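## Task

Remove the red plastic tag from the drawer of the small wooden box and set it down directly on the table surface, not lying on anything else. Then close the drawer. The box must stay roughly in its current spot with its current orientation, and the other item must still be inside the drawer. Anything that stays in place only because the robot is holding it does not count.

## Robot and tools

Robot: two arms, left_arm and right_arm, each with six joints and a parallel gripper. The names are labels only and do not tell you which side of a camera image an arm appears on.

Frame: every reported pose uses one scene frame. The origin is on the table top midway between the arms, +x points out across the table, +z points up, and left_arm sits toward +y. Each gripper's fingers point along its own +z and close along its own y. end_effector_position is the point between the finger pads, roughly 1 cm behind the tips. Printed hand positions can be off, more so when the arm is reaching far.

execute_actions takes {"actions": [...]} with zero or one entry, plus an optional "pictures" boolean (images are included by default). An empty list sends nothing and returns the current state. A wait is {"steps": N} with N up to 300; it adds no command and returns once N control steps (1/30 s each) have elapsed since the previous result. A motion is {"rows": [...], "steps": N} with 1 to 15 rows and N at most 15 (default 15). Each row is used for one step; if there are fewer rows than steps, the last row repeats. A refused call moves nothing.

Each row is a single flat list of 14 numbers covering both arms, even if only one moves: left_arm's waist, shoulder, elbow, wrist pitch, wrist yaw, wrist roll, opening, then right_arm's seven in the same order. Joint values are absolute target angles in radians, on the same scale the Joint positions line prints, not offsets. Stated ranges per arm: waist -2.880 to 2.880, shoulder 0.000 to 3.142, elbow 0.000 to 3.019, wrist pitch -1.693 to 1.571, wrist yaw -1.571 to 1.571, wrist roll -2.094 to 2.094. True ends may differ by up to 0.019 rad either way. A call is refused if a target exceeds a stated end by more than 0.019 rad and is farther out than that joint's last reported angle. Targets beyond the real end are clipped there, and a "joint sent to its limit" line may follow (possibly about an earlier action); its absence does not prove more room exists. Opening is an absolute value from -1 (closed) to +1 (fully open, pad gap 0.094 m).

Motion limits: the target actually sent to each joint stays within a fixed distance of its measured angle per step: waist 0.264, shoulder 0.32, elbow 0.276, wrist pitch 0.33, wrist yaw 0.186, wrist roll 0.522 rad. If an arm's targets would move the gripper more than 70 mm from where it is, all its targets are pulled back toward the measured angles. Distant goals therefore take several actions. Between calls, including while you are composing a reply, the arms keep heading for the last row sent; they stop pursuing it once everything has nearly stopped (a blocked or crawling move counts) or a HELD step occurs, and then only a new action makes them move or push further. Fingers already moving keep moving.

Results: the state line lists each arm's end_effector_position (m) and end_effector_quat_wxyz. Joint positions and Joint velocities give one block per arm: six joints (rad, rad/s) then pad gap (m, m/s). grip_measured is the measured opening on the command scale; each gripper reads off by up to about 1 mm, consistently within a scene. HELD marks steps where some or all of your row was not sent. "joint command not followed" means a clearance check altered or blocked joint targets on some steps; the rest of the row still ran. Joint torques follow the joint order without the gripper; they carry offsets, scale errors and noise and are nonzero even with no load. MOTOR HOT appears from 85 °C; at 100 °C that arm and its gripper go limp until cool (OVER-TEMPERATURE FAULT), so avoid holding loads for long stretches.

Gripping: except near -1 and +1, fingers go where grip_measured would read your number. To hold something, command about 0.03 below the current grip_measured for a firm grip, less for a lighter one. Pad force tops out around 50 to 62 N (lower on some grippers, and lower on parts thinner than about 2 mm); first contact can spike harder.

zoom_image takes camera (cam_high, cam_low, cam_left_wrist, cam_right_wrist) and region [x0, y0, x1, y1] in that image's pixels from the top-left, at most 504 by 504. Image sizes: cam_high 504x504, cam_low 504x504, both wrist cameras 616x616 fisheye.

finished_scene takes scene (the current scene's number) and ends it irreversibly; its result reports success and gives the next task. Replying with no tool call ends everything.

Cautions: brief tugs on held parts or pushes on loose objects can occur. Never let anything leave the table. Do not let the arms collide or press on each other. Avoid drops, slips, slamming the drawer, hard hits and shoving the box out of place or rotating it. Release the item so it rests on the table alone, and make sure the drawer is shut before finishing. Smooth, economical motion is preferred.

Each tool is called after ">>>" as name(argument=value, ...), one argument or row to a line, values as JSON.

## Session

>>> execute_actions(
  actions=[],
)

Scene clock: 0.00 s of 6000.00 s.
left_arm: end_effector_position=(+0.3815, -0.0361, +0.1123) grip_measured=+1.000 end_effector_quat_wxyz=(+0.156, +0.981, +0.104, +0.057) | right_arm: end_effector_position=(+0.2733, -0.3050, +0.3011) grip_measured=+1.000 end_effector_quat_wxyz=(+0.074, -0.538, +0.834, -0.100)
Joint positions: left_arm=[-0.788  1.624  1.191 -0.817  0.093  2.085  0.094] | right_arm=[-0.002  0.964  1.121 -1.514  0.127 -0.979  0.094]
Joint velocities: left_arm=[ 0.005  0.015  0.002 -0.002  0.007  0.007  0.   ] | right_arm=[-0.005  0.005 -0.022 -0.002 -0.007  0.022  0.   ]
Joint torques (N m, as the arm reports them, + toward a larger angle): no reading
Motor temperatures (°C, as the motors report them): left_arm=[19 19 21 21 19 19] | right_arm=[21 21 19 19 20 18]

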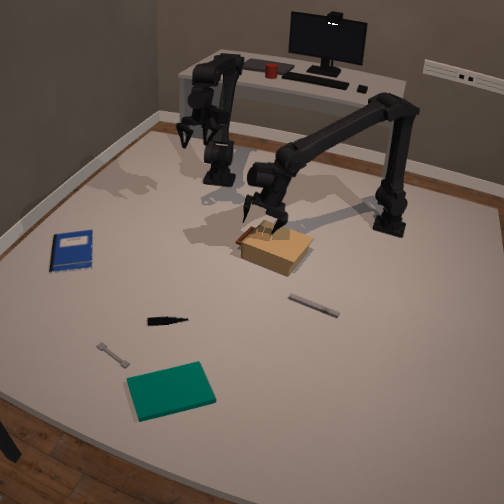

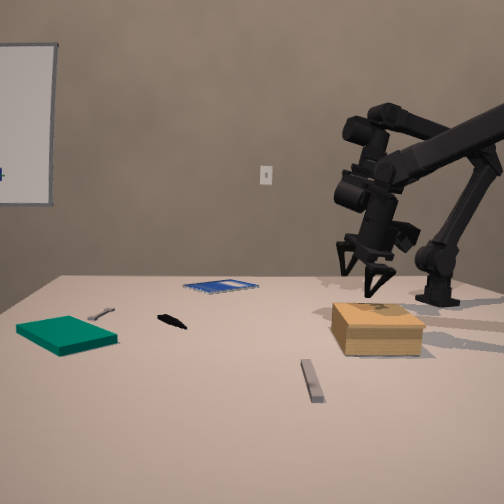

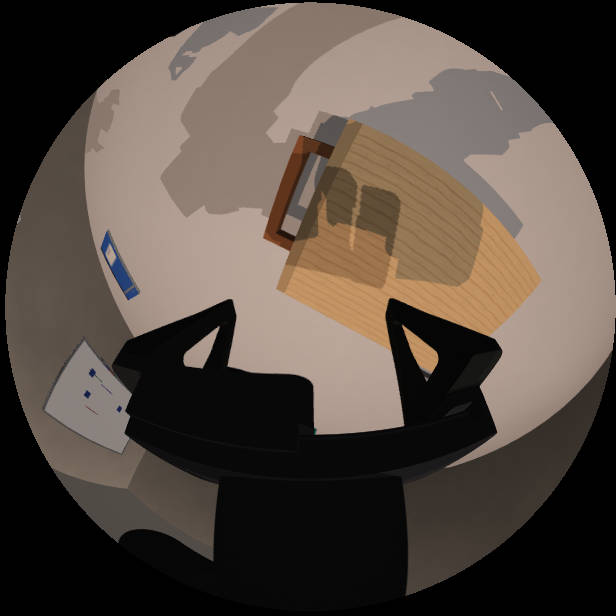

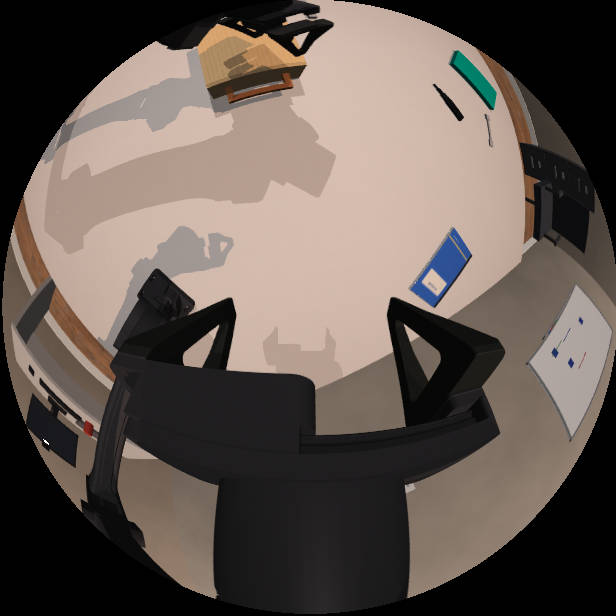

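>>> execute_actions(
  actions=[
    {"rows":[[-0.788,1.624,1.45,-0.817,0,2.085,1,0,0.964,1.121,-1.2,0,-0.979,1]],"steps":15},
  ],
  pictures=false,
)

>>> execute_actions(
  actions=[
    {"steps":15},
  ],
  pictures=false,
)

>>> execute_actions(
  actions=[
    {"rows":[[-0.788,1.35,1.45,-0.817,0,2.085,1,0,0.964,1.121,-1.55,0,0,1]],"steps":15},
  ],
  pictures=false,
)

>>> execute_actions(
  actions=[
    {"steps":20},
  ],
)

Scene clock: 4.80 s of 6000.00 s.
left_arm: end_effector_position=(+0.4446, -0.0828, +0.2150) grip_measured=+1.000 end_effector_quat_wxyz=(+0.218, +0.957, +0.108, +0.155) | right_arm: end_effector_position=(+0.3338, -0.2724, +0.3216) grip_measured=+1.000 end_effector_quat_wxyz=(+0.227, -0.531, +0.811, -0.097)
Joint positions: left_arm=[-0.788  1.626  1.417 -0.821  0.004  2.085  0.094] | right_arm=[-0.002  0.962  1.113 -1.223  0.002 -0.979  0.094]
Joint velocities: left_arm=[-0.005 -0.005 -0.002  0.002  0.037 -0.051  0.   ] | right_arm=[-0.005 -0.005  0.012 -0.002 -0.022  0.007  0.   ]
Joint torques (N m, as the arm reports them, + toward a larger angle): left_arm=[ -0.17 -14.34   9.74   1.26  -0.07  -0.03] | right_arm=[ 0.86 -5.16  9.33  2.63 -0.11  0.08]
Motor temperatures (°C, as the motors report them): left_arm=[19 19 23 21 19 19] | right_arm=[21 21 20 19 20 18]
Steps of this call (steps 1 to 90: nothing new was sent; then 1.30 s passed at rest; steps 91 to 105: all 15 steps of this action). Readings (joint positions):
91: left_arm=[-0.788 1.624 1.198 -0.819 0.071 2.085] | right_arm=[-0.003 0.962 1.117 -1.465 0.069 -0.979]
92: left_arm=[-0.788 1.628 1.212 -0.821 0.051 2.085] | right_arm=[-0.002 0.960 1.113 -1.376 0.026 -0.979]
94: left_arm=[-0.788 1.635 1.254 -0.821 0.025 2.085] | right_arm=[-0.002 0.962 1.113 -1.266 0.005 -0.979]
98: left_arm=[-0.788 1.637 1.354 -0.821 0.006 2.085] | right_arm=[-0.002 0.962 1.113 -1.225 0.003 -0.979]
105: the state above

Scene clock: 5.30 s of 6000.00 s.
left_arm: end_effector_position=(+0.4446, -0.0828, +0.2150) grip_measured=+1.000 end_effector_quat_wxyz=(+0.218, +0.957, +0.108, +0.156) | right_arm: end_effector_position=(+0.3338, -0.2724, +0.3216) grip_measured=+1.000 end_effector_quat_wxyz=(+0.227, -0.531, +0.811, -0.097)
Joint positions: left_arm=[-0.788  1.626  1.417 -0.821  0.003  2.085  0.094] | right_arm=[-0.002  0.962  1.113 -1.223  0.002 -0.979  0.094]
Joint velocities: left_arm=[-0.005  0.005  0.002  0.007 -0.007  0.007  0.   ] | right_arm=[-0.005 -0.005  0.012 -0.007 -0.11  -0.007  0.   ]
Joint torques (N m, as the arm reports them, + toward a larger angle): left_arm=[ -0.17 -14.31   9.72   1.19  -0.06  -0.04] | right_arm=[ 0.9  -5.41  9.26  2.62 -0.11  0.08]
Motor temperatures (°C, as the motors report them): left_arm=[19 19 23 21 19 19] | right_arm=[21 21 20 19 20 18]
Steps of this call (steps 1 to 15: the robot went on to your last target). Readings (joint positions):
1: left_arm=[-0.788 1.626 1.417 -0.821 0.004 2.085] | right_arm=[-0.002 0.962 1.113 -1.223 0.002 -0.979]
2: left_arm=[-0.788 1.626 1.417 -0.821 0.003 2.085] | right_arm=[-0.002 0.962 1.113 -1.223 0.002 -0.979]
4: left_arm=[-0.788 1.626 1.417 -0.821 0.003 2.085] | right_arm=[-0.002 0.962 1.113 -1.223 0.002 -0.979]
8: left_arm=[-0.788 1.626 1.417 -0.821 0.003 2.085] | right_arm=[-0.002 0.962 1.113 -1.223 0.002 -0.979]
15: the state above
All arms were judged still, so your last target was given up. Only a new action makes them travel on or press farther. Fingers that are still opening or closing keep moving.

Scene clock: 5.80 s of 6000.00 s.
left_arm: end_effector_position=(+0.4101, -0.0449, +0.3778) grip_measured=+1.000 end_effector_quat_wxyz=(+0.327, +0.910, +0.102, +0.235) | right_arm: end_effector_position=(+0.2627, -0.2853, +0.2943) grip_measured=+1.000 end_effector_quat_wxyz=(+0.091, -0.120, +0.989, +0.004)
Joint positions: left_arm=[-0.788  1.331  1.408 -0.821  0.003  2.085  0.094] | right_arm=[-0.002  0.964  1.11  -1.535  0.002 -0.061  0.094]
Joint velocities: left_arm=[ 0.005 -0.337  0.085 -0.007 -0.066 -0.007  0.   ] | right_arm=[ 0.005 -0.015  0.007 -0.007 -0.022  0.315  0.   ]
Joint torques (N m, as the arm reports them, + toward a larger angle): left_arm=[ 0.05 -7.67 10.28  1.56 -0.06 -0.06] | right_arm=[ 0.86 -5.09  9.19  0.12 -0.02  0.11]
Motor temperatures (°C, as the motors report them): left_arm=[19 19 23 21 19 19] | right_arm=[21 21 20 19 20 18]
Steps of this call (steps 1 to 15: all 15 steps of this action). Readings (joint positions):
1: left_arm=[-0.788 1.621 1.416 -0.821 0.003 2.085] | right_arm=[-0.002 0.963 1.116 -1.277 0.002 -0.900]
2: left_arm=[-0.788 1.612 1.411 -0.821 0.003 2.085] | right_arm=[-0.002 0.964 1.118 -1.371 0.002 -0.800]
4: left_arm=[-0.788 1.581 1.404 -0.821 0.003 2.085] | right_arm=[-0.002 0.964 1.111 -1.485 0.002 -0.603]
8: left_arm=[-0.788 1.491 1.403 -0.821 0.003 2.085] | right_arm=[-0.002 0.964 1.110 -1.531 0.002 -0.263]
15: the state above

Scene clock: 6.47 s of 6000.00 s.
left_arm: end_effector_position=(+0.4143, -0.0495, +0.3703) grip_measured=+1.000 end_effector_quat_wxyz=(+0.321, +0.913, +0.103, +0.231) | right_arm: end_effector_position=(+0.2627, -0.2853, +0.2943) grip_measured=+1.000 end_effector_quat_wxyz=(+0.091, -0.094, +0.991, +0.007)
Joint positions: left_arm=[-0.788  1.352  1.416 -0.821  0.003  2.085  0.094] | right_arm=[-0.002  0.964  1.11  -1.535  0.002 -0.009  0.094]
Joint velocities: left_arm=[-0.005 -0.015  0.002  0.002  0.022  0.022  0.   ] | right_arm=[ 0.015 -0.005  0.002 -0.007  0.007 -0.037  0.   ]
Joint torques (N m, as the arm reports them, + toward a larger angle): left_arm=[  0.1  -10.93  10.2    1.51  -0.06  -0.05] | right_arm=[ 0.85 -5.03  9.15  0.25 -0.02  0.15]
Motor temperatures (°C, as the motors report them): left_arm=[19 19 23 21 19 19] | right_arm=[21 21 20 19 20 18]
Steps of this call (steps 1 to 20: the robot went on to your last target). Readings (joint positions):
1: left_arm=[-0.788 1.322 1.411 -0.821 0.003 2.085] | right_arm=[-0.002 0.964 1.110 -1.535 0.002 -0.051]
2: left_arm=[-0.788 1.318 1.414 -0.821 0.003 2.085] | right_arm=[-0.002 0.964 1.110 -1.535 0.002 -0.042]
4: left_arm=[-0.788 1.319 1.416 -0.821 0.003 2.085] | right_arm=[-0.002 0.964 1.110 -1.535 0.002 -0.030]
8: left_arm=[-0.788 1.338 1.416 -0.821 0.003 2.085] | right_arm=[-0.002 0.964 1.110 -1.535 0.002 -0.017]
20: the state above

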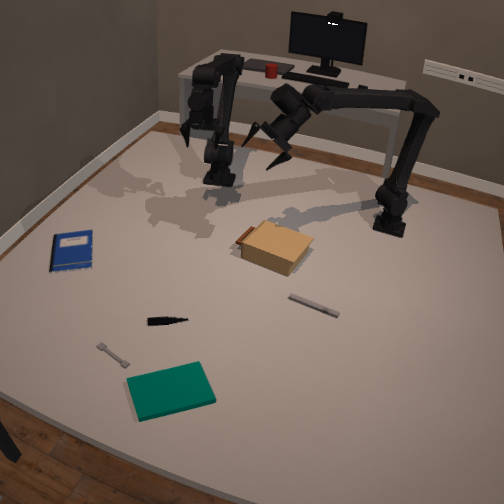

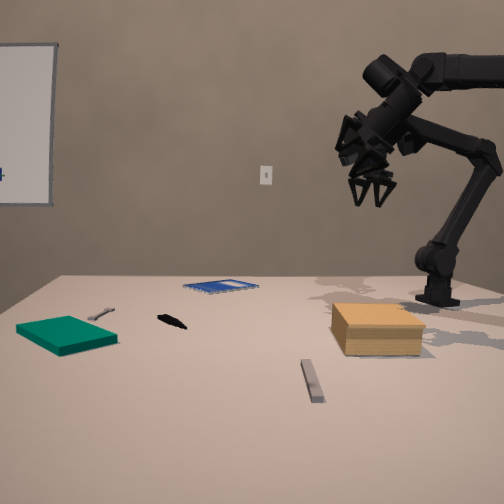

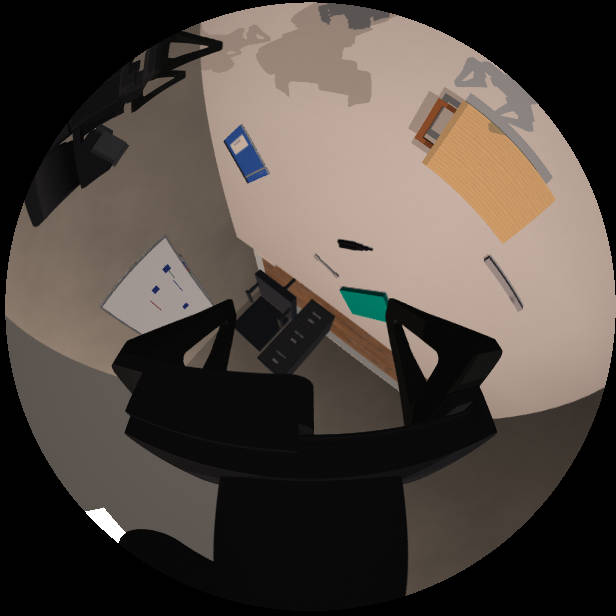

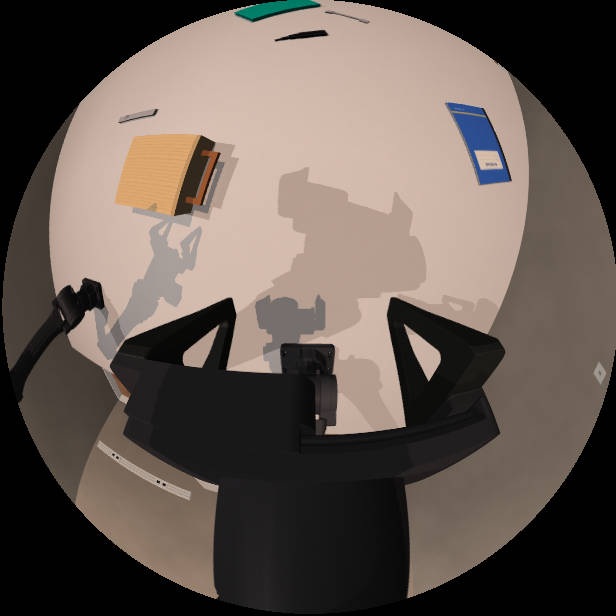

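>>> execute_actions(
  actions=[
    {"rows":[[-0.64,1.474,1.16,-0.861,0,-1.0,-1,0.15,1.2,1.2,-1.45,0,0.9,1]],"steps":15},
  ],
  pictures=false,
)

>>> execute_actions(
  actions=[
    {"rows":[[-0.64,1.474,1.16,-0.861,0,-1.0,-1,0.436,1.635,1.37,-1.283,0,0.9,1]],"steps":15},
  ],
  pictures=false,
)

>>> execute_actions(
  actions=[
    {"steps":40},
  ],
)

Scene clock: 15.90 s of 6000.00 s.
left_arm: end_effector_position=(+0.4232, +0.0562, +0.1340) grip_measured=-0.987 end_effector_quat_wxyz=(+0.158, +0.754, +0.638, +0.030) | right_arm: end_effector_position=(+0.3129, -0.2196, +0.2397) grip_measured=+1.000 end_effector_quat_wxyz=(+0.019, +0.247, +0.969, +0.013)
Joint positions: left_arm=[-0.633  1.515  1.125 -0.859  0.001  1.062  0.001] | right_arm=[ 0.157  1.224  1.16  -1.461 -0.     0.839  0.094]
Joint velocities: left_arm=[ 0.005  0.093 -0.032 -0.007  0.022 -2.806  0.001] | right_arm=[-0.024 -0.181 -0.002 -0.007 -0.022  0.3    0.   ]
Joint torques (N m, as the arm reports them, + toward a larger angle): left_arm=[ -0.75 -15.58   9.33   0.79   0.06  -0.06] | right_arm=[  0.26 -10.66  11.21   1.15   0.11   0.14]
Motor temperatures (°C, as the motors report them): left_arm=[19 19 25 21 19 19] | right_arm=[21 21 21 19 20 18]
Steps of this call (steps 1 to 15: the robot went on to your last target; steps 16 to 90: nothing new was sent; then 5.93 s passed at rest; steps 91 to 105: all 15 steps of this action). Readings (joint positions):
91: left_arm=[-0.785 1.353 1.406 -0.820 0.004 2.058] | right_arm=[0.007 0.974 1.112 -1.532 0.004 0.050]
92: left_arm=[-0.780 1.350 1.389 -0.820 0.004 2.025] | right_arm=[0.030 0.996 1.121 -1.524 0.005 0.126]
94: left_arm=[-0.758 1.354 1.337 -0.821 0.004 1.952] | right_arm=[0.093 1.075 1.145 -1.498 0.004 0.304]
98: left_arm=[-0.699 1.400 1.226 -0.833 0.004 1.739] | right_arm=[0.162 1.223 1.160 -1.463 -0.000 0.639]
105: the state above

Scene clock: 16.40 s of 6000.00 s.
left_arm: end_effector_position=(+0.4227, +0.0561, +0.1471) grip_measured=-0.987 end_effector_quat_wxyz=(+0.149, +0.131, +0.976, -0.090) | right_arm: end_effector_position=(+0.3481, -0.1068, +0.1606) grip_measured=+1.000 end_effector_quat_wxyz=(-0.017, +0.153, +0.988, -0.016)
Joint positions: left_arm=[-0.633  1.488  1.125 -0.859  0.001 -0.41   0.001] | right_arm=[ 0.379  1.532  1.252 -1.338  0.001  0.868  0.094]
Joint velocities: left_arm=[-0.005 -0.005 -0.012 -0.007 -0.037 -2.85  -0.001] | right_arm=[-0.23  -0.317  0.007 -0.007 -0.007  0.007  0.   ]
Joint torques (N m, as the arm reports them, + toward a larger angle): left_arm=[ -0.42 -12.46   9.35   0.75  -0.07  -0.03] | right_arm=[  0.62 -15.88   9.01   0.09   0.21   0.04]
Motor temperatures (°C, as the motors report them): left_arm=[19 19 25 21 19 19] | right_arm=[21 21 22 19 20 18]
A step of this action was HELD (marked below), so the robot has no last target. An arm can still carry out its HELD step.
Steps of this call (steps 1 to 15: all 15 steps of this action). Readings (joint positions):
1: left_arm=[-0.633 1.516 1.125 -0.859 0.001 0.964] | right_arm=[0.164 1.227 1.162 -1.455 0.002 0.846]
2: left_arm=[-0.633 1.515 1.125 -0.859 0.001 0.866] | right_arm=[0.183 1.241 1.174 -1.443 0.004 0.850]
4: left_arm=[-0.633 1.505 1.125 -0.859 0.001 0.670] | right_arm=[0.241 1.302 1.208 -1.411 0.004 0.856]
8: left_arm=[-0.633 1.490 1.125 -0.859 0.001 0.277] | right_arm=[0.360 1.476 1.273 -1.349 0.004 0.867]
9: left_arm=[-0.633 1.488 1.125 -0.859 0.001 0.179] | right_arm=[0.381 1.514 1.280 -1.339 0.002 0.868] HELD
10: left_arm=[-0.633 1.488 1.125 -0.859 0.001 0.081] | right_arm=[0.395 1.539 1.275 -1.336 0.001 0.868] HELD
11: left_arm=[-0.633 1.488 1.125 -0.859 0.001 -0.017] | right_arm=[0.399 1.549 1.264 -1.336 0.001 0.868] HELD
12: left_arm=[-0.633 1.488 1.125 -0.859 0.001 -0.115] | right_arm=[0.398 1.550 1.255 -1.336 0.001 0.868] HELD
13: left_arm=[-0.633 1.488 1.125 -0.859 0.001 -0.213] | right_arm=[0.393 1.547 1.252 -1.338 0.001 0.868] HELD
14: left_arm=[-0.633 1.488 1.125 -0.859 0.001 -0.311] | right_arm=[0.386 1.541 1.252 -1.338 0.001 0.868] HELD
15: the state above HELD
joint command not followed: on one or more control steps a check withheld the commanded joint targets of the right arm, and it was not sent them on those steps. On the call's last step the targets were still withheld.
cause: the commanded joint targets would bring a part of the robot too close to another arm (this arm's wrist (the part past joint 4) and the other arm's wrist (the part past joint 4)); next, command targets that bring no part of the robot closer to that arm.

Scene clock: 17.73 s of 6000.00 s.
left_arm: end_effector_position=(+0.4227, +0.0561, +0.1471) grip_measured=-0.987 end_effector_quat_wxyz=(+0.127, -0.072, +0.982, -0.119) | right_arm: end_effector_position=(+0.3511, -0.1154, +0.1797) grip_measured=+1.000 end_effector_quat_wxyz=(+0.001, +0.163, +0.987, -0.001)
Joint positions: left_arm=[-0.633  1.488  1.125 -0.859  0.001 -0.822  0.001] | right_arm=[ 0.358  1.485  1.252 -1.338  0.002  0.868  0.094]
Joint velocities: left_arm=[-0.005 -0.005  0.007  0.007 -0.007 -0.037 -0.001] | right_arm=[-0.015 -0.005 -0.007 -0.002 -0.066  0.022  0.   ]
Joint torques (N m, as the arm reports them, + toward a larger angle): left_arm=[ -0.66 -12.74   9.33   0.77  -0.09  -0.08] | right_arm=[  0.8  -13.53   9.58   0.06   0.17   0.04]
Motor temperatures (°C, as the motors report them): left_arm=[19 19 25 21 19 19] | right_arm=[21 21 22 19 20 18]
Steps of this call (steps 1 to 40: nothing new was sent). Readings (joint positions):
1: left_arm=[-0.633 1.488 1.125 -0.859 0.001 -0.493] | right_arm=[0.371 1.521 1.252 -1.338 0.001 0.868]
2: left_arm=[-0.633 1.488 1.125 -0.859 0.001 -0.559] | right_arm=[0.365 1.512 1.252 -1.338 0.002 0.868]
4: left_arm=[-0.633 1.488 1.125 -0.859 0.001 -0.655] | right_arm=[0.359 1.495 1.252 -1.338 0.002 0.868]
8: left_arm=[-0.633 1.488 1.125 -0.859 0.001 -0.754] | right_arm=[0.358 1.485 1.252 -1.338 0.002 0.868]
40: the state above

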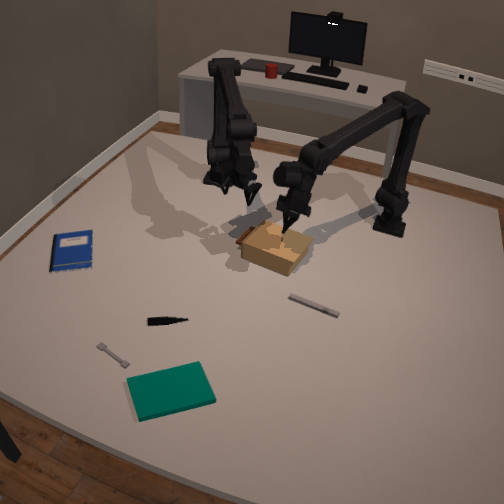

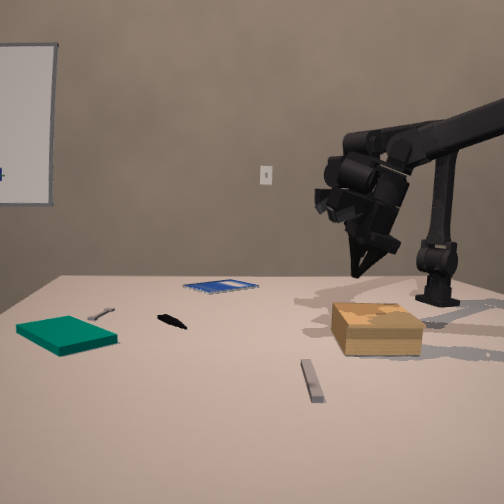

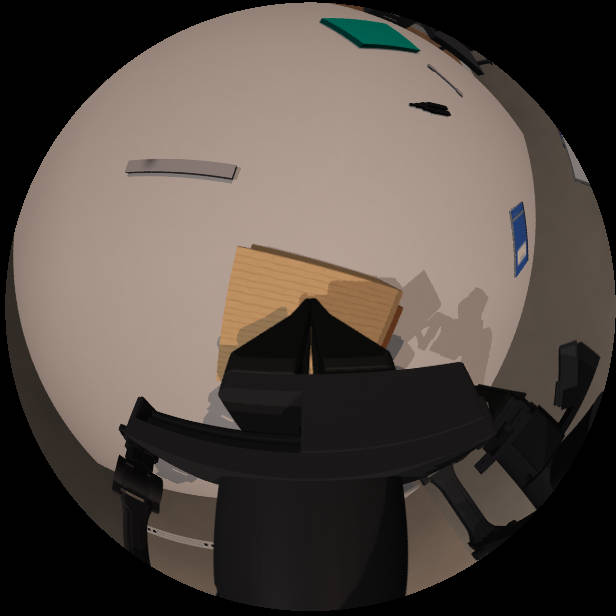

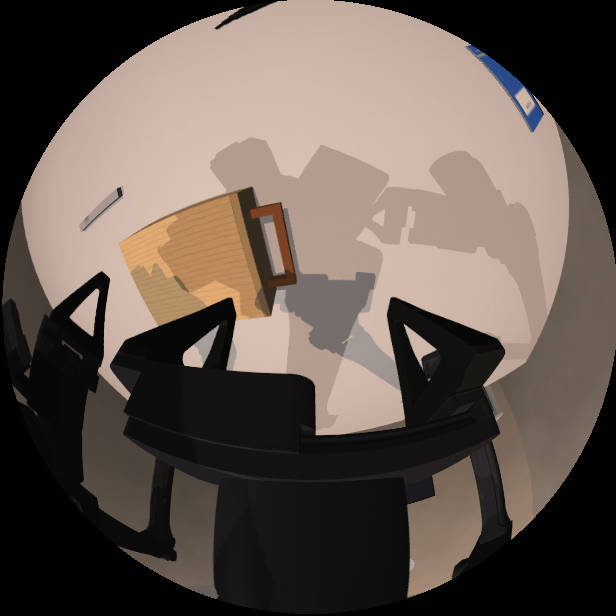

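>>> execute_actions(
  actions=[
    {"rows":[[-0.64,1.45,1.05,-0.65,0,-0.8,-1,0.358,1.485,1.275,-1.338,0,0.78,0.3],[-0.645,1.42,0.95,-0.5,0,-0.8,-1,0.358,1.485,1.275,-1.338,0,0.78,0.3],[-0.65,1.39,0.85,-0.35,0,-0.8,-1,0.358,1.485,1.275,-1.338,0,0.78,0.3],[-0.656,1.34,0.73,-0.144,0,-0.8,-1,0.358,1.485,1.275,-1.338,0,0.78,0.3]],"steps":15},
  ],
  pictures=false,
)

Scene clock: 22.47 s of 6000.00 s.
left_arm: end_effector_position=(+0.3972, +0.0674, +0.0984) grip_measured=-0.987 end_effector_quat_wxyz=(+0.265, -0.056, +0.930, -0.248) | right_arm: end_effector_position=(+0.3511, -0.1154, +0.1797) grip_measured=+0.302 end_effector_quat_wxyz=(+0.001, +0.125, +0.992, -0.001)
Joint positions: left_arm=[-0.649  1.35   0.686 -0.163  0.001 -0.812  0.001] | right_arm=[ 0.358  1.485  1.252 -1.338  0.002  0.792  0.061]
Joint velocities: left_arm=[-0.015  0.005 -0.012  0.002 -0.022  0.051  0.001] | right_arm=[-0.005 -0.005  0.002 -0.022 -0.022 -0.066 -0.001]
Joint torques (N m, as the arm reports them, + toward a larger angle): left_arm=[-0.62 -9.77  9.33  2.03 -0.07  0.15] | right_arm=[  0.64 -12.71   9.56   0.59   0.02  -0.1 ]
Motor temperatures (°C, as the motors report them): left_arm=[19 20 25 21 19 19] | right_arm=[21 21 22 19 20 18]
Steps of this call (steps 1 to 90: nothing new was sent; then 1.23 s passed at rest; steps 91 to 105: all 15 steps of this action). Readings (joint positions):
91: left_arm=[-0.633 1.485 1.112 -0.821 0.001 -0.821] | right_arm=[0.358 1.485 1.252 -1.338 0.002 0.864]
92: left_arm=[-0.633 1.473 1.075 -0.723 0.001 -0.819] | right_arm=[0.358 1.485 1.252 -1.338 0.002 0.856]
94: left_arm=[-0.635 1.426 0.939 -0.488 0.001 -0.814] | right_arm=[0.358 1.485 1.252 -1.338 0.002 0.833]
98: left_arm=[-0.647 1.349 0.698 -0.225 0.001 -0.814] | right_arm=[0.358 1.485 1.252 -1.338 0.002 0.806]
105: the state above

>>> execute_actions(
  actions=[
    {"rows":[[-0.656,1.34,0.73,-0.144,0,-0.8,-1,0.40,1.62,1.235,-1.14,0,0.8,0.3]],"steps":15},
  ],
  pictures=false,
)

>>> execute_actions(
  actions=[
    {"steps":10},
  ],
)

Scene clock: 23.83 s of 6000.00 s.
left_arm: end_effector_position=(+0.3972, +0.0673, +0.0984) grip_measured=-0.987 end_effector_quat_wxyz=(+0.265, -0.056, +0.930, -0.248) | right_arm: end_effector_position=(+0.3724, -0.0790, +0.1033) grip_measured=+0.302 end_effector_quat_wxyz=(+0.001, +0.104, +0.995, -0.000)
Joint positions: left_arm=[-0.649  1.35   0.686 -0.163  0.001 -0.811  0.001] | right_arm=[ 0.402  1.642  1.226 -1.154  0.001  0.792  0.061]
Joint velocities: left_arm=[-0.015 -0.015 -0.002 -0.012  0.051 -0.007  0.   ] | right_arm=[-0.015 -0.005  0.007  0.002 -0.051  0.081 -0.001]
Joint torques (N m, as the arm reports them, + toward a larger angle): left_arm=[-0.76 -9.49  9.4   2.17 -0.08  0.14] | right_arm=[ -0.19 -16.34   8.13   1.28   0.04   0.14]
Motor temperatures (°C, as the motors report them): left_arm=[19 20 26 21 19 19] | right_arm=[21 21 22 19 20 18]
Steps of this call (steps 1 to 15: the robot went on to your last target; steps 16 to 26: nothing new was sent; steps 27 to 41: all 15 steps of this action). Readings (joint positions):
27: left_arm=[-0.649 1.350 0.686 -0.163 0.001 -0.812] | right_arm=[0.360 1.491 1.250 -1.312 0.002 0.789]
28: left_arm=[-0.649 1.350 0.686 -0.163 0.001 -0.811] | right_arm=[0.364 1.502 1.249 -1.262 0.002 0.790]
30: left_arm=[-0.649 1.350 0.686 -0.163 0.001 -0.811] | right_arm=[0.378 1.547 1.249 -1.189 0.002 0.791]
34: left_arm=[-0.649 1.350 0.686 -0.163 0.001 -0.811] | right_arm=[0.399 1.631 1.237 -1.156 0.001 0.791]
41: the state above

Scene clock: 24.17 s of 6000.00 s.
left_arm: end_effector_position=(+0.3972, +0.0673, +0.0984) grip_measured=-0.987 end_effector_quat_wxyz=(+0.265, -0.056, +0.930, -0.248) | right_arm: end_effector_position=(+0.3724, -0.0790, +0.1033) grip_measured=+0.302 end_effector_quat_wxyz=(+0.001, +0.104, +0.995, -0.000)
Joint positions: left_arm=[-0.649  1.35   0.686 -0.163  0.001 -0.811  0.001] | right_arm=[ 0.402  1.642  1.226 -1.154  0.001  0.792  0.061]
Joint velocities: left_arm=[ 0.005 -0.015  0.012 -0.022  0.007 -0.066 -0.   ] | right_arm=[-0.005 -0.005  0.022 -0.012 -0.007 -0.066  0.001]
Joint torques (N m, as the arm reports them, + toward a larger angle): left_arm=[-0.51 -9.72  9.36  2.19 -0.07  0.16] | right_arm=[  0.56 -16.28   7.92   1.25   0.05   0.13]
Motor temperatures (°C, as the motors report them): left_arm=[19 20 26 21 19 19] | right_arm=[21 21 22 19 20 18]
Steps of this call (steps 1 to 10: the robot went on to your last target). Readings (joint positions):
1: left_arm=[-0.649 1.350 0.686 -0.163 0.001 -0.811] | right_arm=[0.402 1.642 1.226 -1.154 0.001 0.792]
2: left_arm=[-0.649 1.350 0.686 -0.163 0.001 -0.811] | right_arm=[0.402 1.642 1.226 -1.154 0.001 0.792]
4: left_arm=[-0.649 1.350 0.686 -0.163 0.001 -0.811] | right_arm=[0.402 1.642 1.226 -1.154 0.001 0.792]
8: left_arm=[-0.649 1.350 0.686 -0.163 0.001 -0.811] | right_arm=[0.402 1.642 1.226 -1.154 0.001 0.792]
10: the state above

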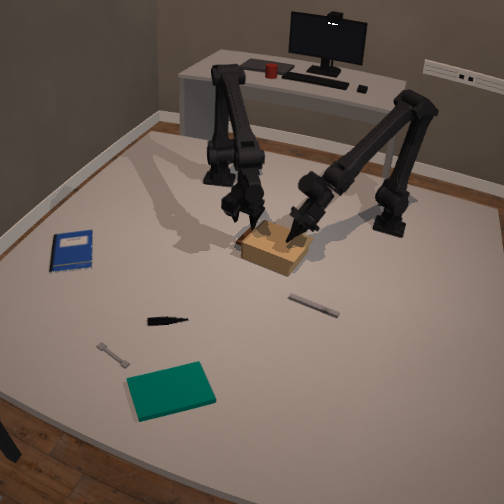

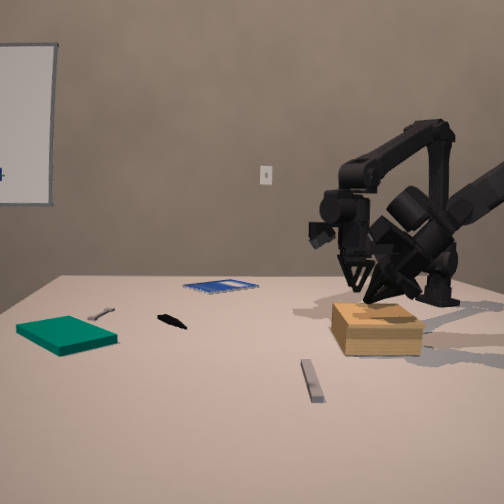

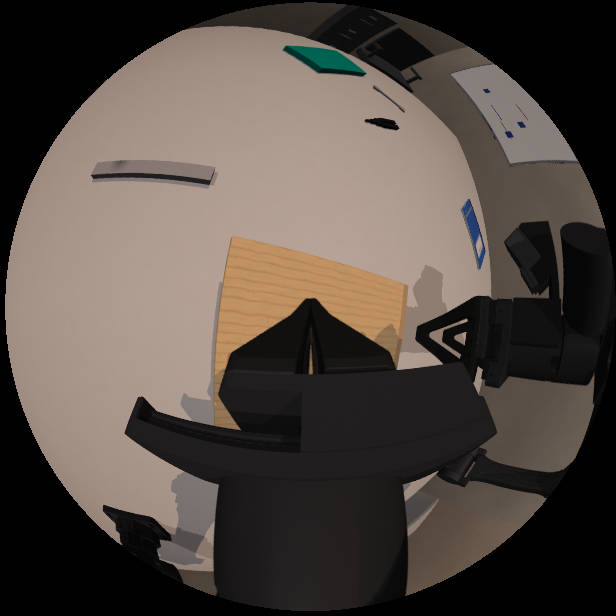

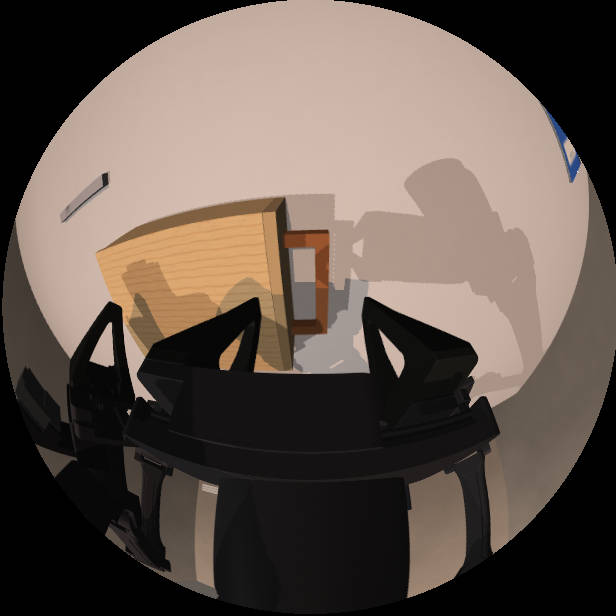

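>>> execute_actions(
  actions=[
    {"rows":[[-0.656,1.37,0.73,-0.144,0,-0.8,-1,0.40,1.61,1.14,-1.05,0,0.8,-0.36],[-0.656,1.37,0.73,-0.144,0,-0.8,-1,0.40,1.61,1.14,-1.05,0,0.8,-0.36],[-0.656,1.37,0.73,-0.144,0,-0.8,-1,0.40,1.61,1.14,-1.05,0,0.8,-0.36],[-0.656,1.37,0.73,-0.144,0,-0.8,-1,0.40,1.61,1.14,-1.05,0,0.8,-0.36],[-0.656,1.40,0.73,-0.144,0,-0.8,-1,0.40,1.61,1.14,-1.05,0,0.8,-0.36]],"steps":15},
  ],
  pictures=false,
)

>>> execute_actions(
  actions=[
    {"steps":10},
  ],
)

Scene clock: 27.67 s of 6000.00 s.
left_arm: end_effector_position=(+0.3961, +0.0682, +0.0761) grip_measured=-0.987 end_effector_quat_wxyz=(+0.249, -0.056, +0.938, -0.233) | right_arm: end_effector_position=(+0.3592, -0.0877, +0.0787) grip_measured=-0.358 end_effector_quat_wxyz=(+0.005, +0.104, +0.995, +0.003)
Joint positions: left_arm=[-0.649  1.401  0.687 -0.161  0.001 -0.811  0.001] | right_arm=[ 0.402  1.626  1.135 -1.067  0.001  0.792  0.03 ]
Joint velocities: left_arm=[-0.005 -0.005  0.017  0.012 -0.007 -0.007 -0.   ] | right_arm=[-0.005  0.005  0.002 -0.012  0.037  0.051  0.   ]
Joint torques (N m, as the arm reports them, + toward a larger angle): left_arm=[-0.73 -9.61  9.07  2.03 -0.06  0.15] | right_arm=[  0.5  -15.61   7.44   1.53   0.05   0.14]
Motor temperatures (°C, as the motors report them): left_arm=[19 20 26 21 19 19] | right_arm=[21 22 22 19 20 18]
Steps of this call (steps 1 to 15: the robot went on to your last target; steps 16 to 90: nothing new was sent; steps 91 to 105: all 15 steps of this action). Readings (joint positions):
91: left_arm=[-0.649 1.351 0.686 -0.163 0.001 -0.811] | right_arm=[0.402 1.639 1.214 -1.134 0.001 0.792]
92: left_arm=[-0.649 1.353 0.686 -0.162 0.001 -0.811] | right_arm=[0.402 1.632 1.195 -1.103 0.001 0.792]
94: left_arm=[-0.649 1.358 0.686 -0.162 0.001 -0.811] | right_arm=[0.402 1.626 1.158 -1.079 0.001 0.792]
98: left_arm=[-0.649 1.384 0.687 -0.161 0.001 -0.811] | right_arm=[0.402 1.626 1.135 -1.073 0.001 0.792]
105: the state above

Scene clock: 28.00 s of 6000.00 s.
left_arm: end_effector_position=(+0.3961, +0.0682, +0.0761) grip_measured=-0.987 end_effector_quat_wxyz=(+0.249, -0.056, +0.938, -0.233) | right_arm: end_effector_position=(+0.3592, -0.0877, +0.0787) grip_measured=-0.358 end_effector_quat_wxyz=(+0.005, +0.104, +0.995, +0.003)
Joint positions: left_arm=[-0.649  1.401  0.687 -0.161  0.001 -0.811  0.001] | right_arm=[ 0.402  1.626  1.135 -1.067  0.001  0.792  0.03 ]
Joint velocities: left_arm=[ 0.005  0.005  0.032 -0.007  0.022 -0.066 -0.   ] | right_arm=[-0.005 -0.005 -0.007 -0.007 -0.022 -0.022  0.   ]
Joint torques (N m, as the arm reports them, + toward a larger angle): left_arm=[-0.65 -9.17  9.07  1.98 -0.07  0.14] | right_arm=[  0.48 -16.1    7.7    1.54   0.06   0.13]
Motor temperatures (°C, as the motors report them): left_arm=[19 20 26 21 19 19] | right_arm=[21 22 22 19 20 18]
Steps of this call (steps 1 to 10: the robot went on to your last target). Readings (joint positions):
1: left_arm=[-0.649 1.401 0.687 -0.161 0.001 -0.811] | right_arm=[0.402 1.626 1.135 -1.067 0.001 0.792]
2: left_arm=[-0.649 1.401 0.687 -0.161 0.001 -0.811] | right_arm=[0.402 1.626 1.135 -1.067 0.001 0.792]
4: left_arm=[-0.649 1.401 0.687 -0.161 0.001 -0.811] | right_arm=[0.402 1.626 1.135 -1.067 0.001 0.792]
8: left_arm=[-0.649 1.401 0.687 -0.161 0.001 -0.811] | right_arm=[0.402 1.626 1.135 -1.067 0.001 0.792]
10: the state above

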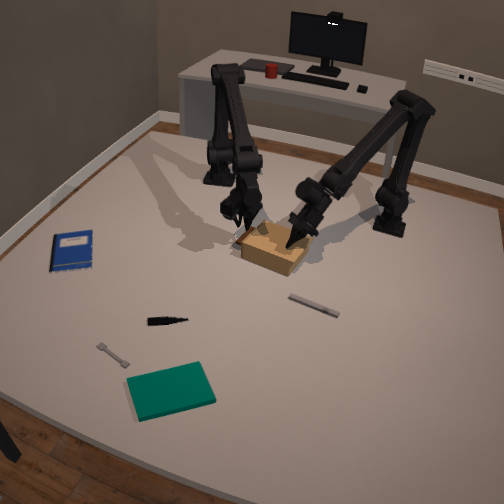

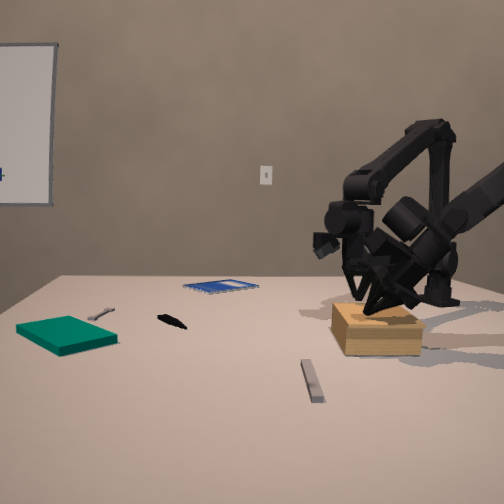

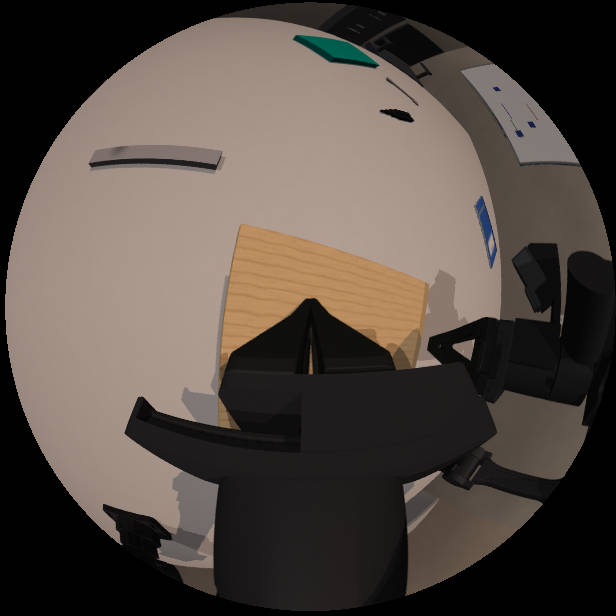

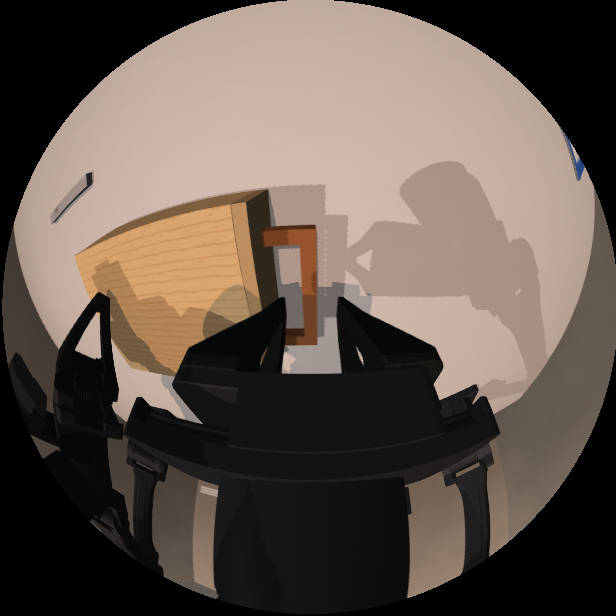

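>>> execute_actions(
  actions=[
    {"rows":[[-0.656,1.41,0.73,-0.144,0,-0.8,-1,0.39,1.61,1.13,-1.04,0,0.8,-0.4],[-0.656,1.41,0.73,-0.144,0,-0.8,-1,0.39,1.61,1.13,-1.04,0,0.8,-0.4],[-0.656,1.41,0.73,-0.144,0,-0.8,-1,0.39,1.62,1.12,-1.02,0,0.8,-0.4],[-0.656,1.42,0.73,-0.144,0,-0.8,-1,0.39,1.62,1.12,-1.02,0,0.8,-0.4],[-0.656,1.42,0.73,-0.144,0,-0.8,-1,0.39,1.63,1.10,-1.0,0,0.8,-0.4],[-0.656,1.42,0.73,-0.144,0,-0.8,-1,0.39,1.63,1.10,-1.0,0,0.8,-0.4],[-0.656,1.43,0.73,-0.144,0,-0.8,-1,0.39,1.64,1.083,-0.97,0,0.8,-0.4]],"steps":15},
  ],
  pictures=false,
)

>>> execute_actions(
  actions=[
    {"steps":10},
  ],
)

Scene clock: 30.47 s of 6000.00 s.
left_arm: end_effector_position=(+0.3968, +0.0676, +0.0720) grip_measured=-0.987 end_effector_quat_wxyz=(+0.246, -0.056, +0.940, -0.231) | right_arm: end_effector_position=(+0.3577, -0.0912, +0.0601) grip_measured=-0.398 end_effector_quat_wxyz=(+0.014, +0.106, +0.994, +0.011)
Joint positions: left_arm=[-0.649  1.414  0.689 -0.157  0.001 -0.811  0.001] | right_arm=[ 0.397  1.63   1.083 -0.988  0.001  0.792  0.028]
Joint velocities: left_arm=[-0.005 -0.024  0.002 -0.002  0.022 -0.007  0.   ] | right_arm=[-0.005  0.005 -0.022  0.042  0.022 -0.095 -0.   ]
Joint torques (N m, as the arm reports them, + toward a larger angle): left_arm=[-0.66 -8.1   8.75  1.93 -0.07  0.14] | right_arm=[ -0.06 -13.04   7.03   1.32   0.07   0.13]
Motor temperatures (°C, as the motors report them): left_arm=[19 20 26 21 19 19] | right_arm=[21 22 22 19 20 18]
Steps of this call (steps 1 to 15: the robot went on to your last target; steps 16 to 59: nothing new was sent; steps 60 to 74: all 15 steps of this action). Readings (joint positions):
60: left_arm=[-0.649 1.401 0.687 -0.161 0.001 -0.811] | right_arm=[0.401 1.626 1.135 -1.066 0.001 0.792]
61: left_arm=[-0.649 1.401 0.687 -0.161 0.001 -0.811] | right_arm=[0.401 1.626 1.135 -1.062 0.001 0.792]
63: left_arm=[-0.649 1.402 0.687 -0.161 0.001 -0.811] | right_arm=[0.399 1.626 1.132 -1.048 0.001 0.792]
67: left_arm=[-0.649 1.412 0.687 -0.159 0.001 -0.811] | right_arm=[0.397 1.626 1.102 -1.004 0.001 0.792]
74: the state above

Scene clock: 30.80 s of 6000.00 s.
left_arm: end_effector_position=(+0.3968, +0.0676, +0.0720) grip_measured=-0.987 end_effector_quat_wxyz=(+0.246, -0.056, +0.940, -0.231) | right_arm: end_effector_position=(+0.3579, -0.0910, +0.0601) grip_measured=-0.398 end_effector_quat_wxyz=(+0.015, +0.106, +0.994, +0.011)
Joint positions: left_arm=[-0.649  1.414  0.689 -0.157  0.001 -0.811  0.001] | right_arm=[ 0.397  1.63   1.083 -0.987  0.001  0.792  0.028]
Joint velocities: left_arm=[ 0.005 -0.024  0.007 -0.007 -0.081 -0.007  0.001] | right_arm=[ 0.005  0.005 -0.002  0.007 -0.066  0.095 -0.001]
Joint torques (N m, as the arm reports them, + toward a larger angle): left_arm=[-0.73 -8.24  8.8   1.86 -0.06  0.15] | right_arm=[ -0.03 -12.94   6.97   1.56   0.05   0.13]
Motor temperatures (°C, as the motors report them): left_arm=[19 19 26 21 19 19] | right_arm=[21 22 22 19 20 18]
Steps of this call (steps 1 to 10: the robot went on to your last target). Readings (joint positions):
1: left_arm=[-0.649 1.414 0.689 -0.157 0.001 -0.811] | right_arm=[0.397 1.630 1.083 -0.987 0.001 0.792]
2: left_arm=[-0.649 1.414 0.689 -0.157 0.001 -0.811] | right_arm=[0.397 1.630 1.083 -0.987 0.001 0.792]
4: left_arm=[-0.649 1.414 0.689 -0.157 0.001 -0.811] | right_arm=[0.397 1.630 1.083 -0.987 0.001 0.792]
8: left_arm=[-0.649 1.414 0.689 -0.157 0.001 -0.811] | right_arm=[0.397 1.630 1.083 -0.987 0.001 0.792]
10: the state above

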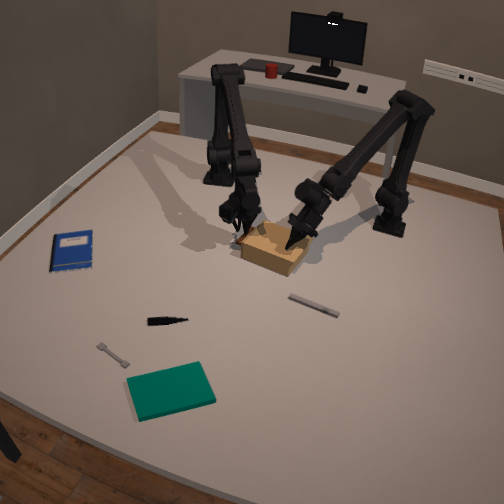

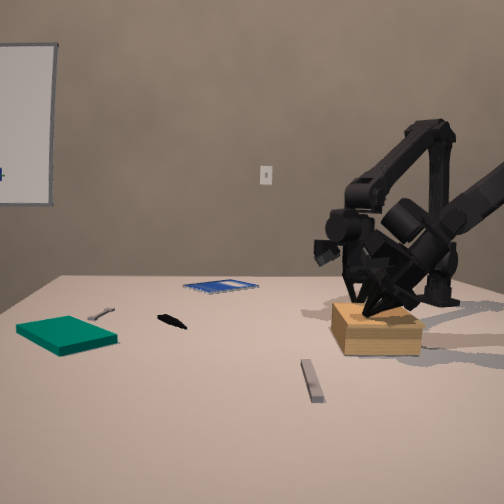

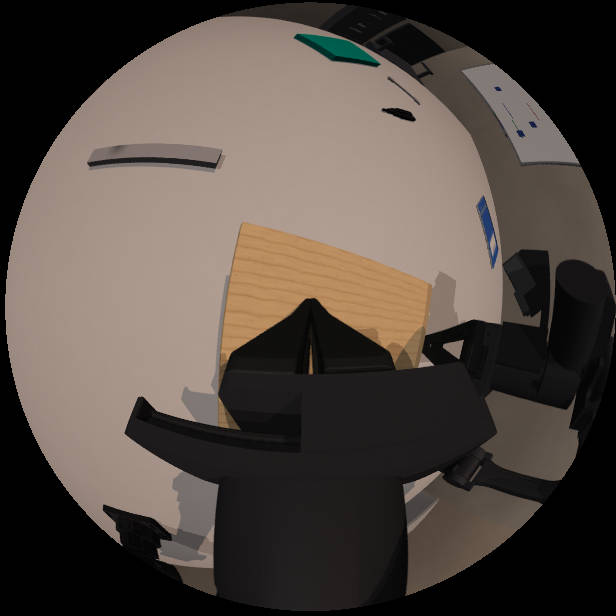

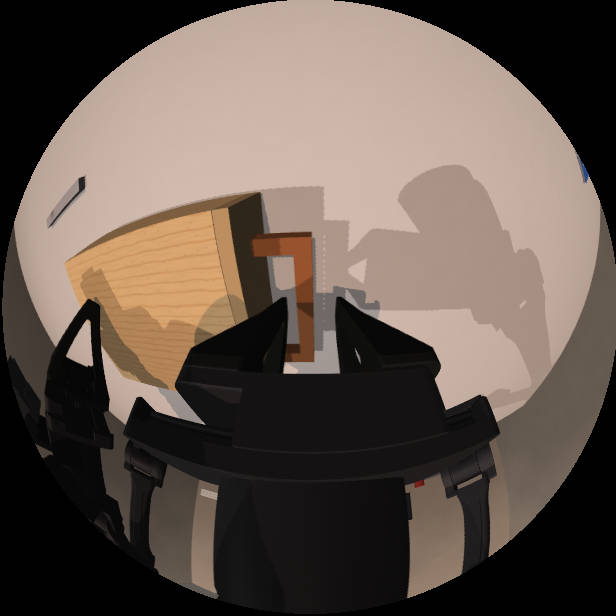

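>>> execute_actions(
  actions=[
    {"rows":[[-0.656,1.45,0.73,-0.144,0,-0.8,-1,0.39,1.655,1.083,-0.97,0,0.8,-0.45],[-0.656,1.45,0.73,-0.144,0,-0.8,-1,0.39,1.655,1.083,-0.97,0,0.8,-0.45],[-0.656,1.45,0.73,-0.144,0,-0.8,-1,0.39,1.665,1.083,-0.97,0,0.8,-0.45],[-0.656,1.45,0.73,-0.144,0,-0.8,-1,0.39,1.665,1.083,-0.97,0,0.8,-0.45],[-0.656,1.46,0.73,-0.144,0,-0.8,-1,0.39,1.675,1.083,-0.97,0,0.8,-0.45],[-0.656,1.46,0.73,-0.144,0,-0.8,-1,0.39,1.68,1.083,-0.97,0,0.8,-0.45]],"steps":15},
  ],
)

Scene clock: 32.70 s of 6000.00 s.
left_arm: end_effector_position=(+0.4012, +0.0640, +0.0715) grip_measured=-0.987 end_effector_quat_wxyz=(+0.248, -0.056, +0.939, -0.232) | right_arm: end_effector_position=(+0.3551, -0.0929, +0.0422) grip_measured=-0.448 end_effector_quat_wxyz=(-0.002, +0.106, +0.994, -0.002)
Joint positions: left_arm=[-0.649  1.429  0.701 -0.151  0.001 -0.811  0.001] | right_arm=[ 0.397  1.673  1.083 -0.987  0.001  0.792  0.026]
Joint velocities: left_arm=[-0.005 -0.005 -0.027 -0.017 -0.11   0.037  0.001] | right_arm=[ 0.005  0.005 -0.017 -0.002  0.007  0.037 -0.001]
Joint torques (N m, as the arm reports them, + toward a larger angle): left_arm=[-0.78 -7.41  8.01  1.67 -0.06  0.13] | right_arm=[  0.   -13.47   6.64   1.64   0.06   0.13]
Motor temperatures (°C, as the motors report them): left_arm=[19 19 26 21 19 19] | right_arm=[21 22 22 19 20 18]
Steps of this call (steps 1 to 15: the robot went on to your last target; steps 16 to 42: nothing new was sent; steps 43 to 57: all 15 steps of this action). Readings (joint positions):
43: left_arm=[-0.649 1.415 0.689 -0.157 0.001 -0.811] | right_arm=[0.397 1.631 1.083 -0.987 0.001 0.792]
44: left_arm=[-0.649 1.416 0.690 -0.156 0.001 -0.811] | right_arm=[0.397 1.632 1.083 -0.987 0.001 0.792]
46: left_arm=[-0.649 1.420 0.694 -0.155 0.001 -0.811] | right_arm=[0.397 1.637 1.083 -0.987 0.001 0.792]
50: left_arm=[-0.649 1.428 0.700 -0.151 0.001 -0.811] | right_arm=[0.397 1.659 1.083 -0.987 0.001 0.792]
57: the state above

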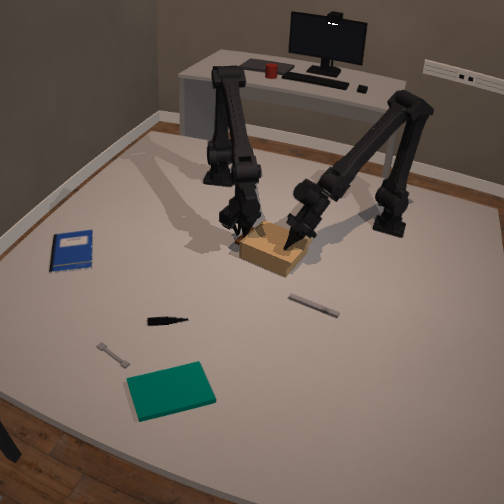

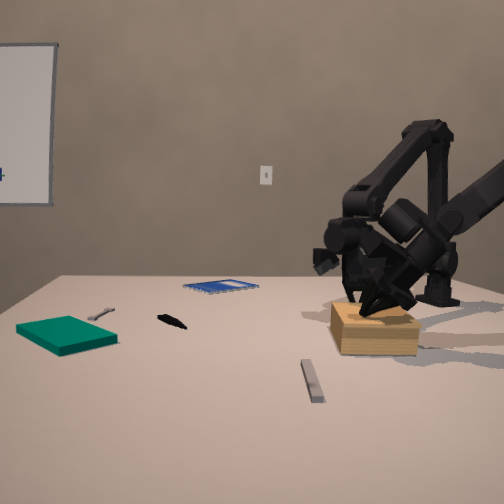

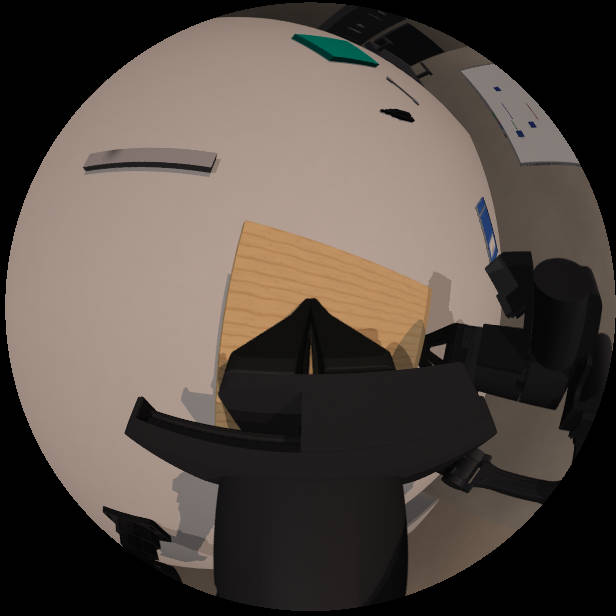

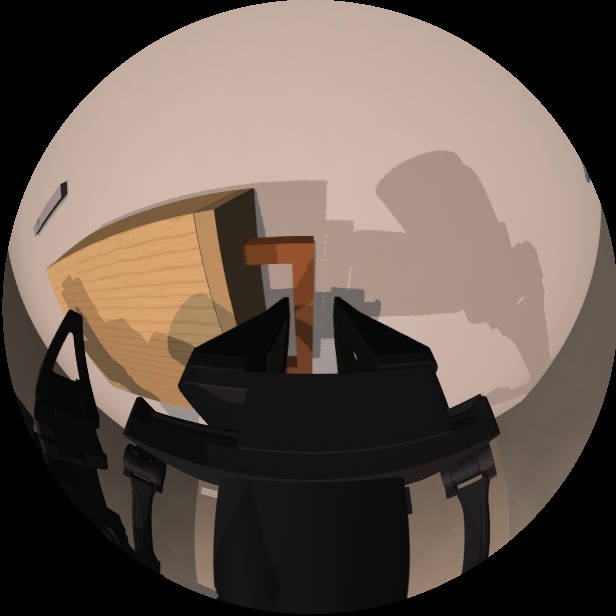

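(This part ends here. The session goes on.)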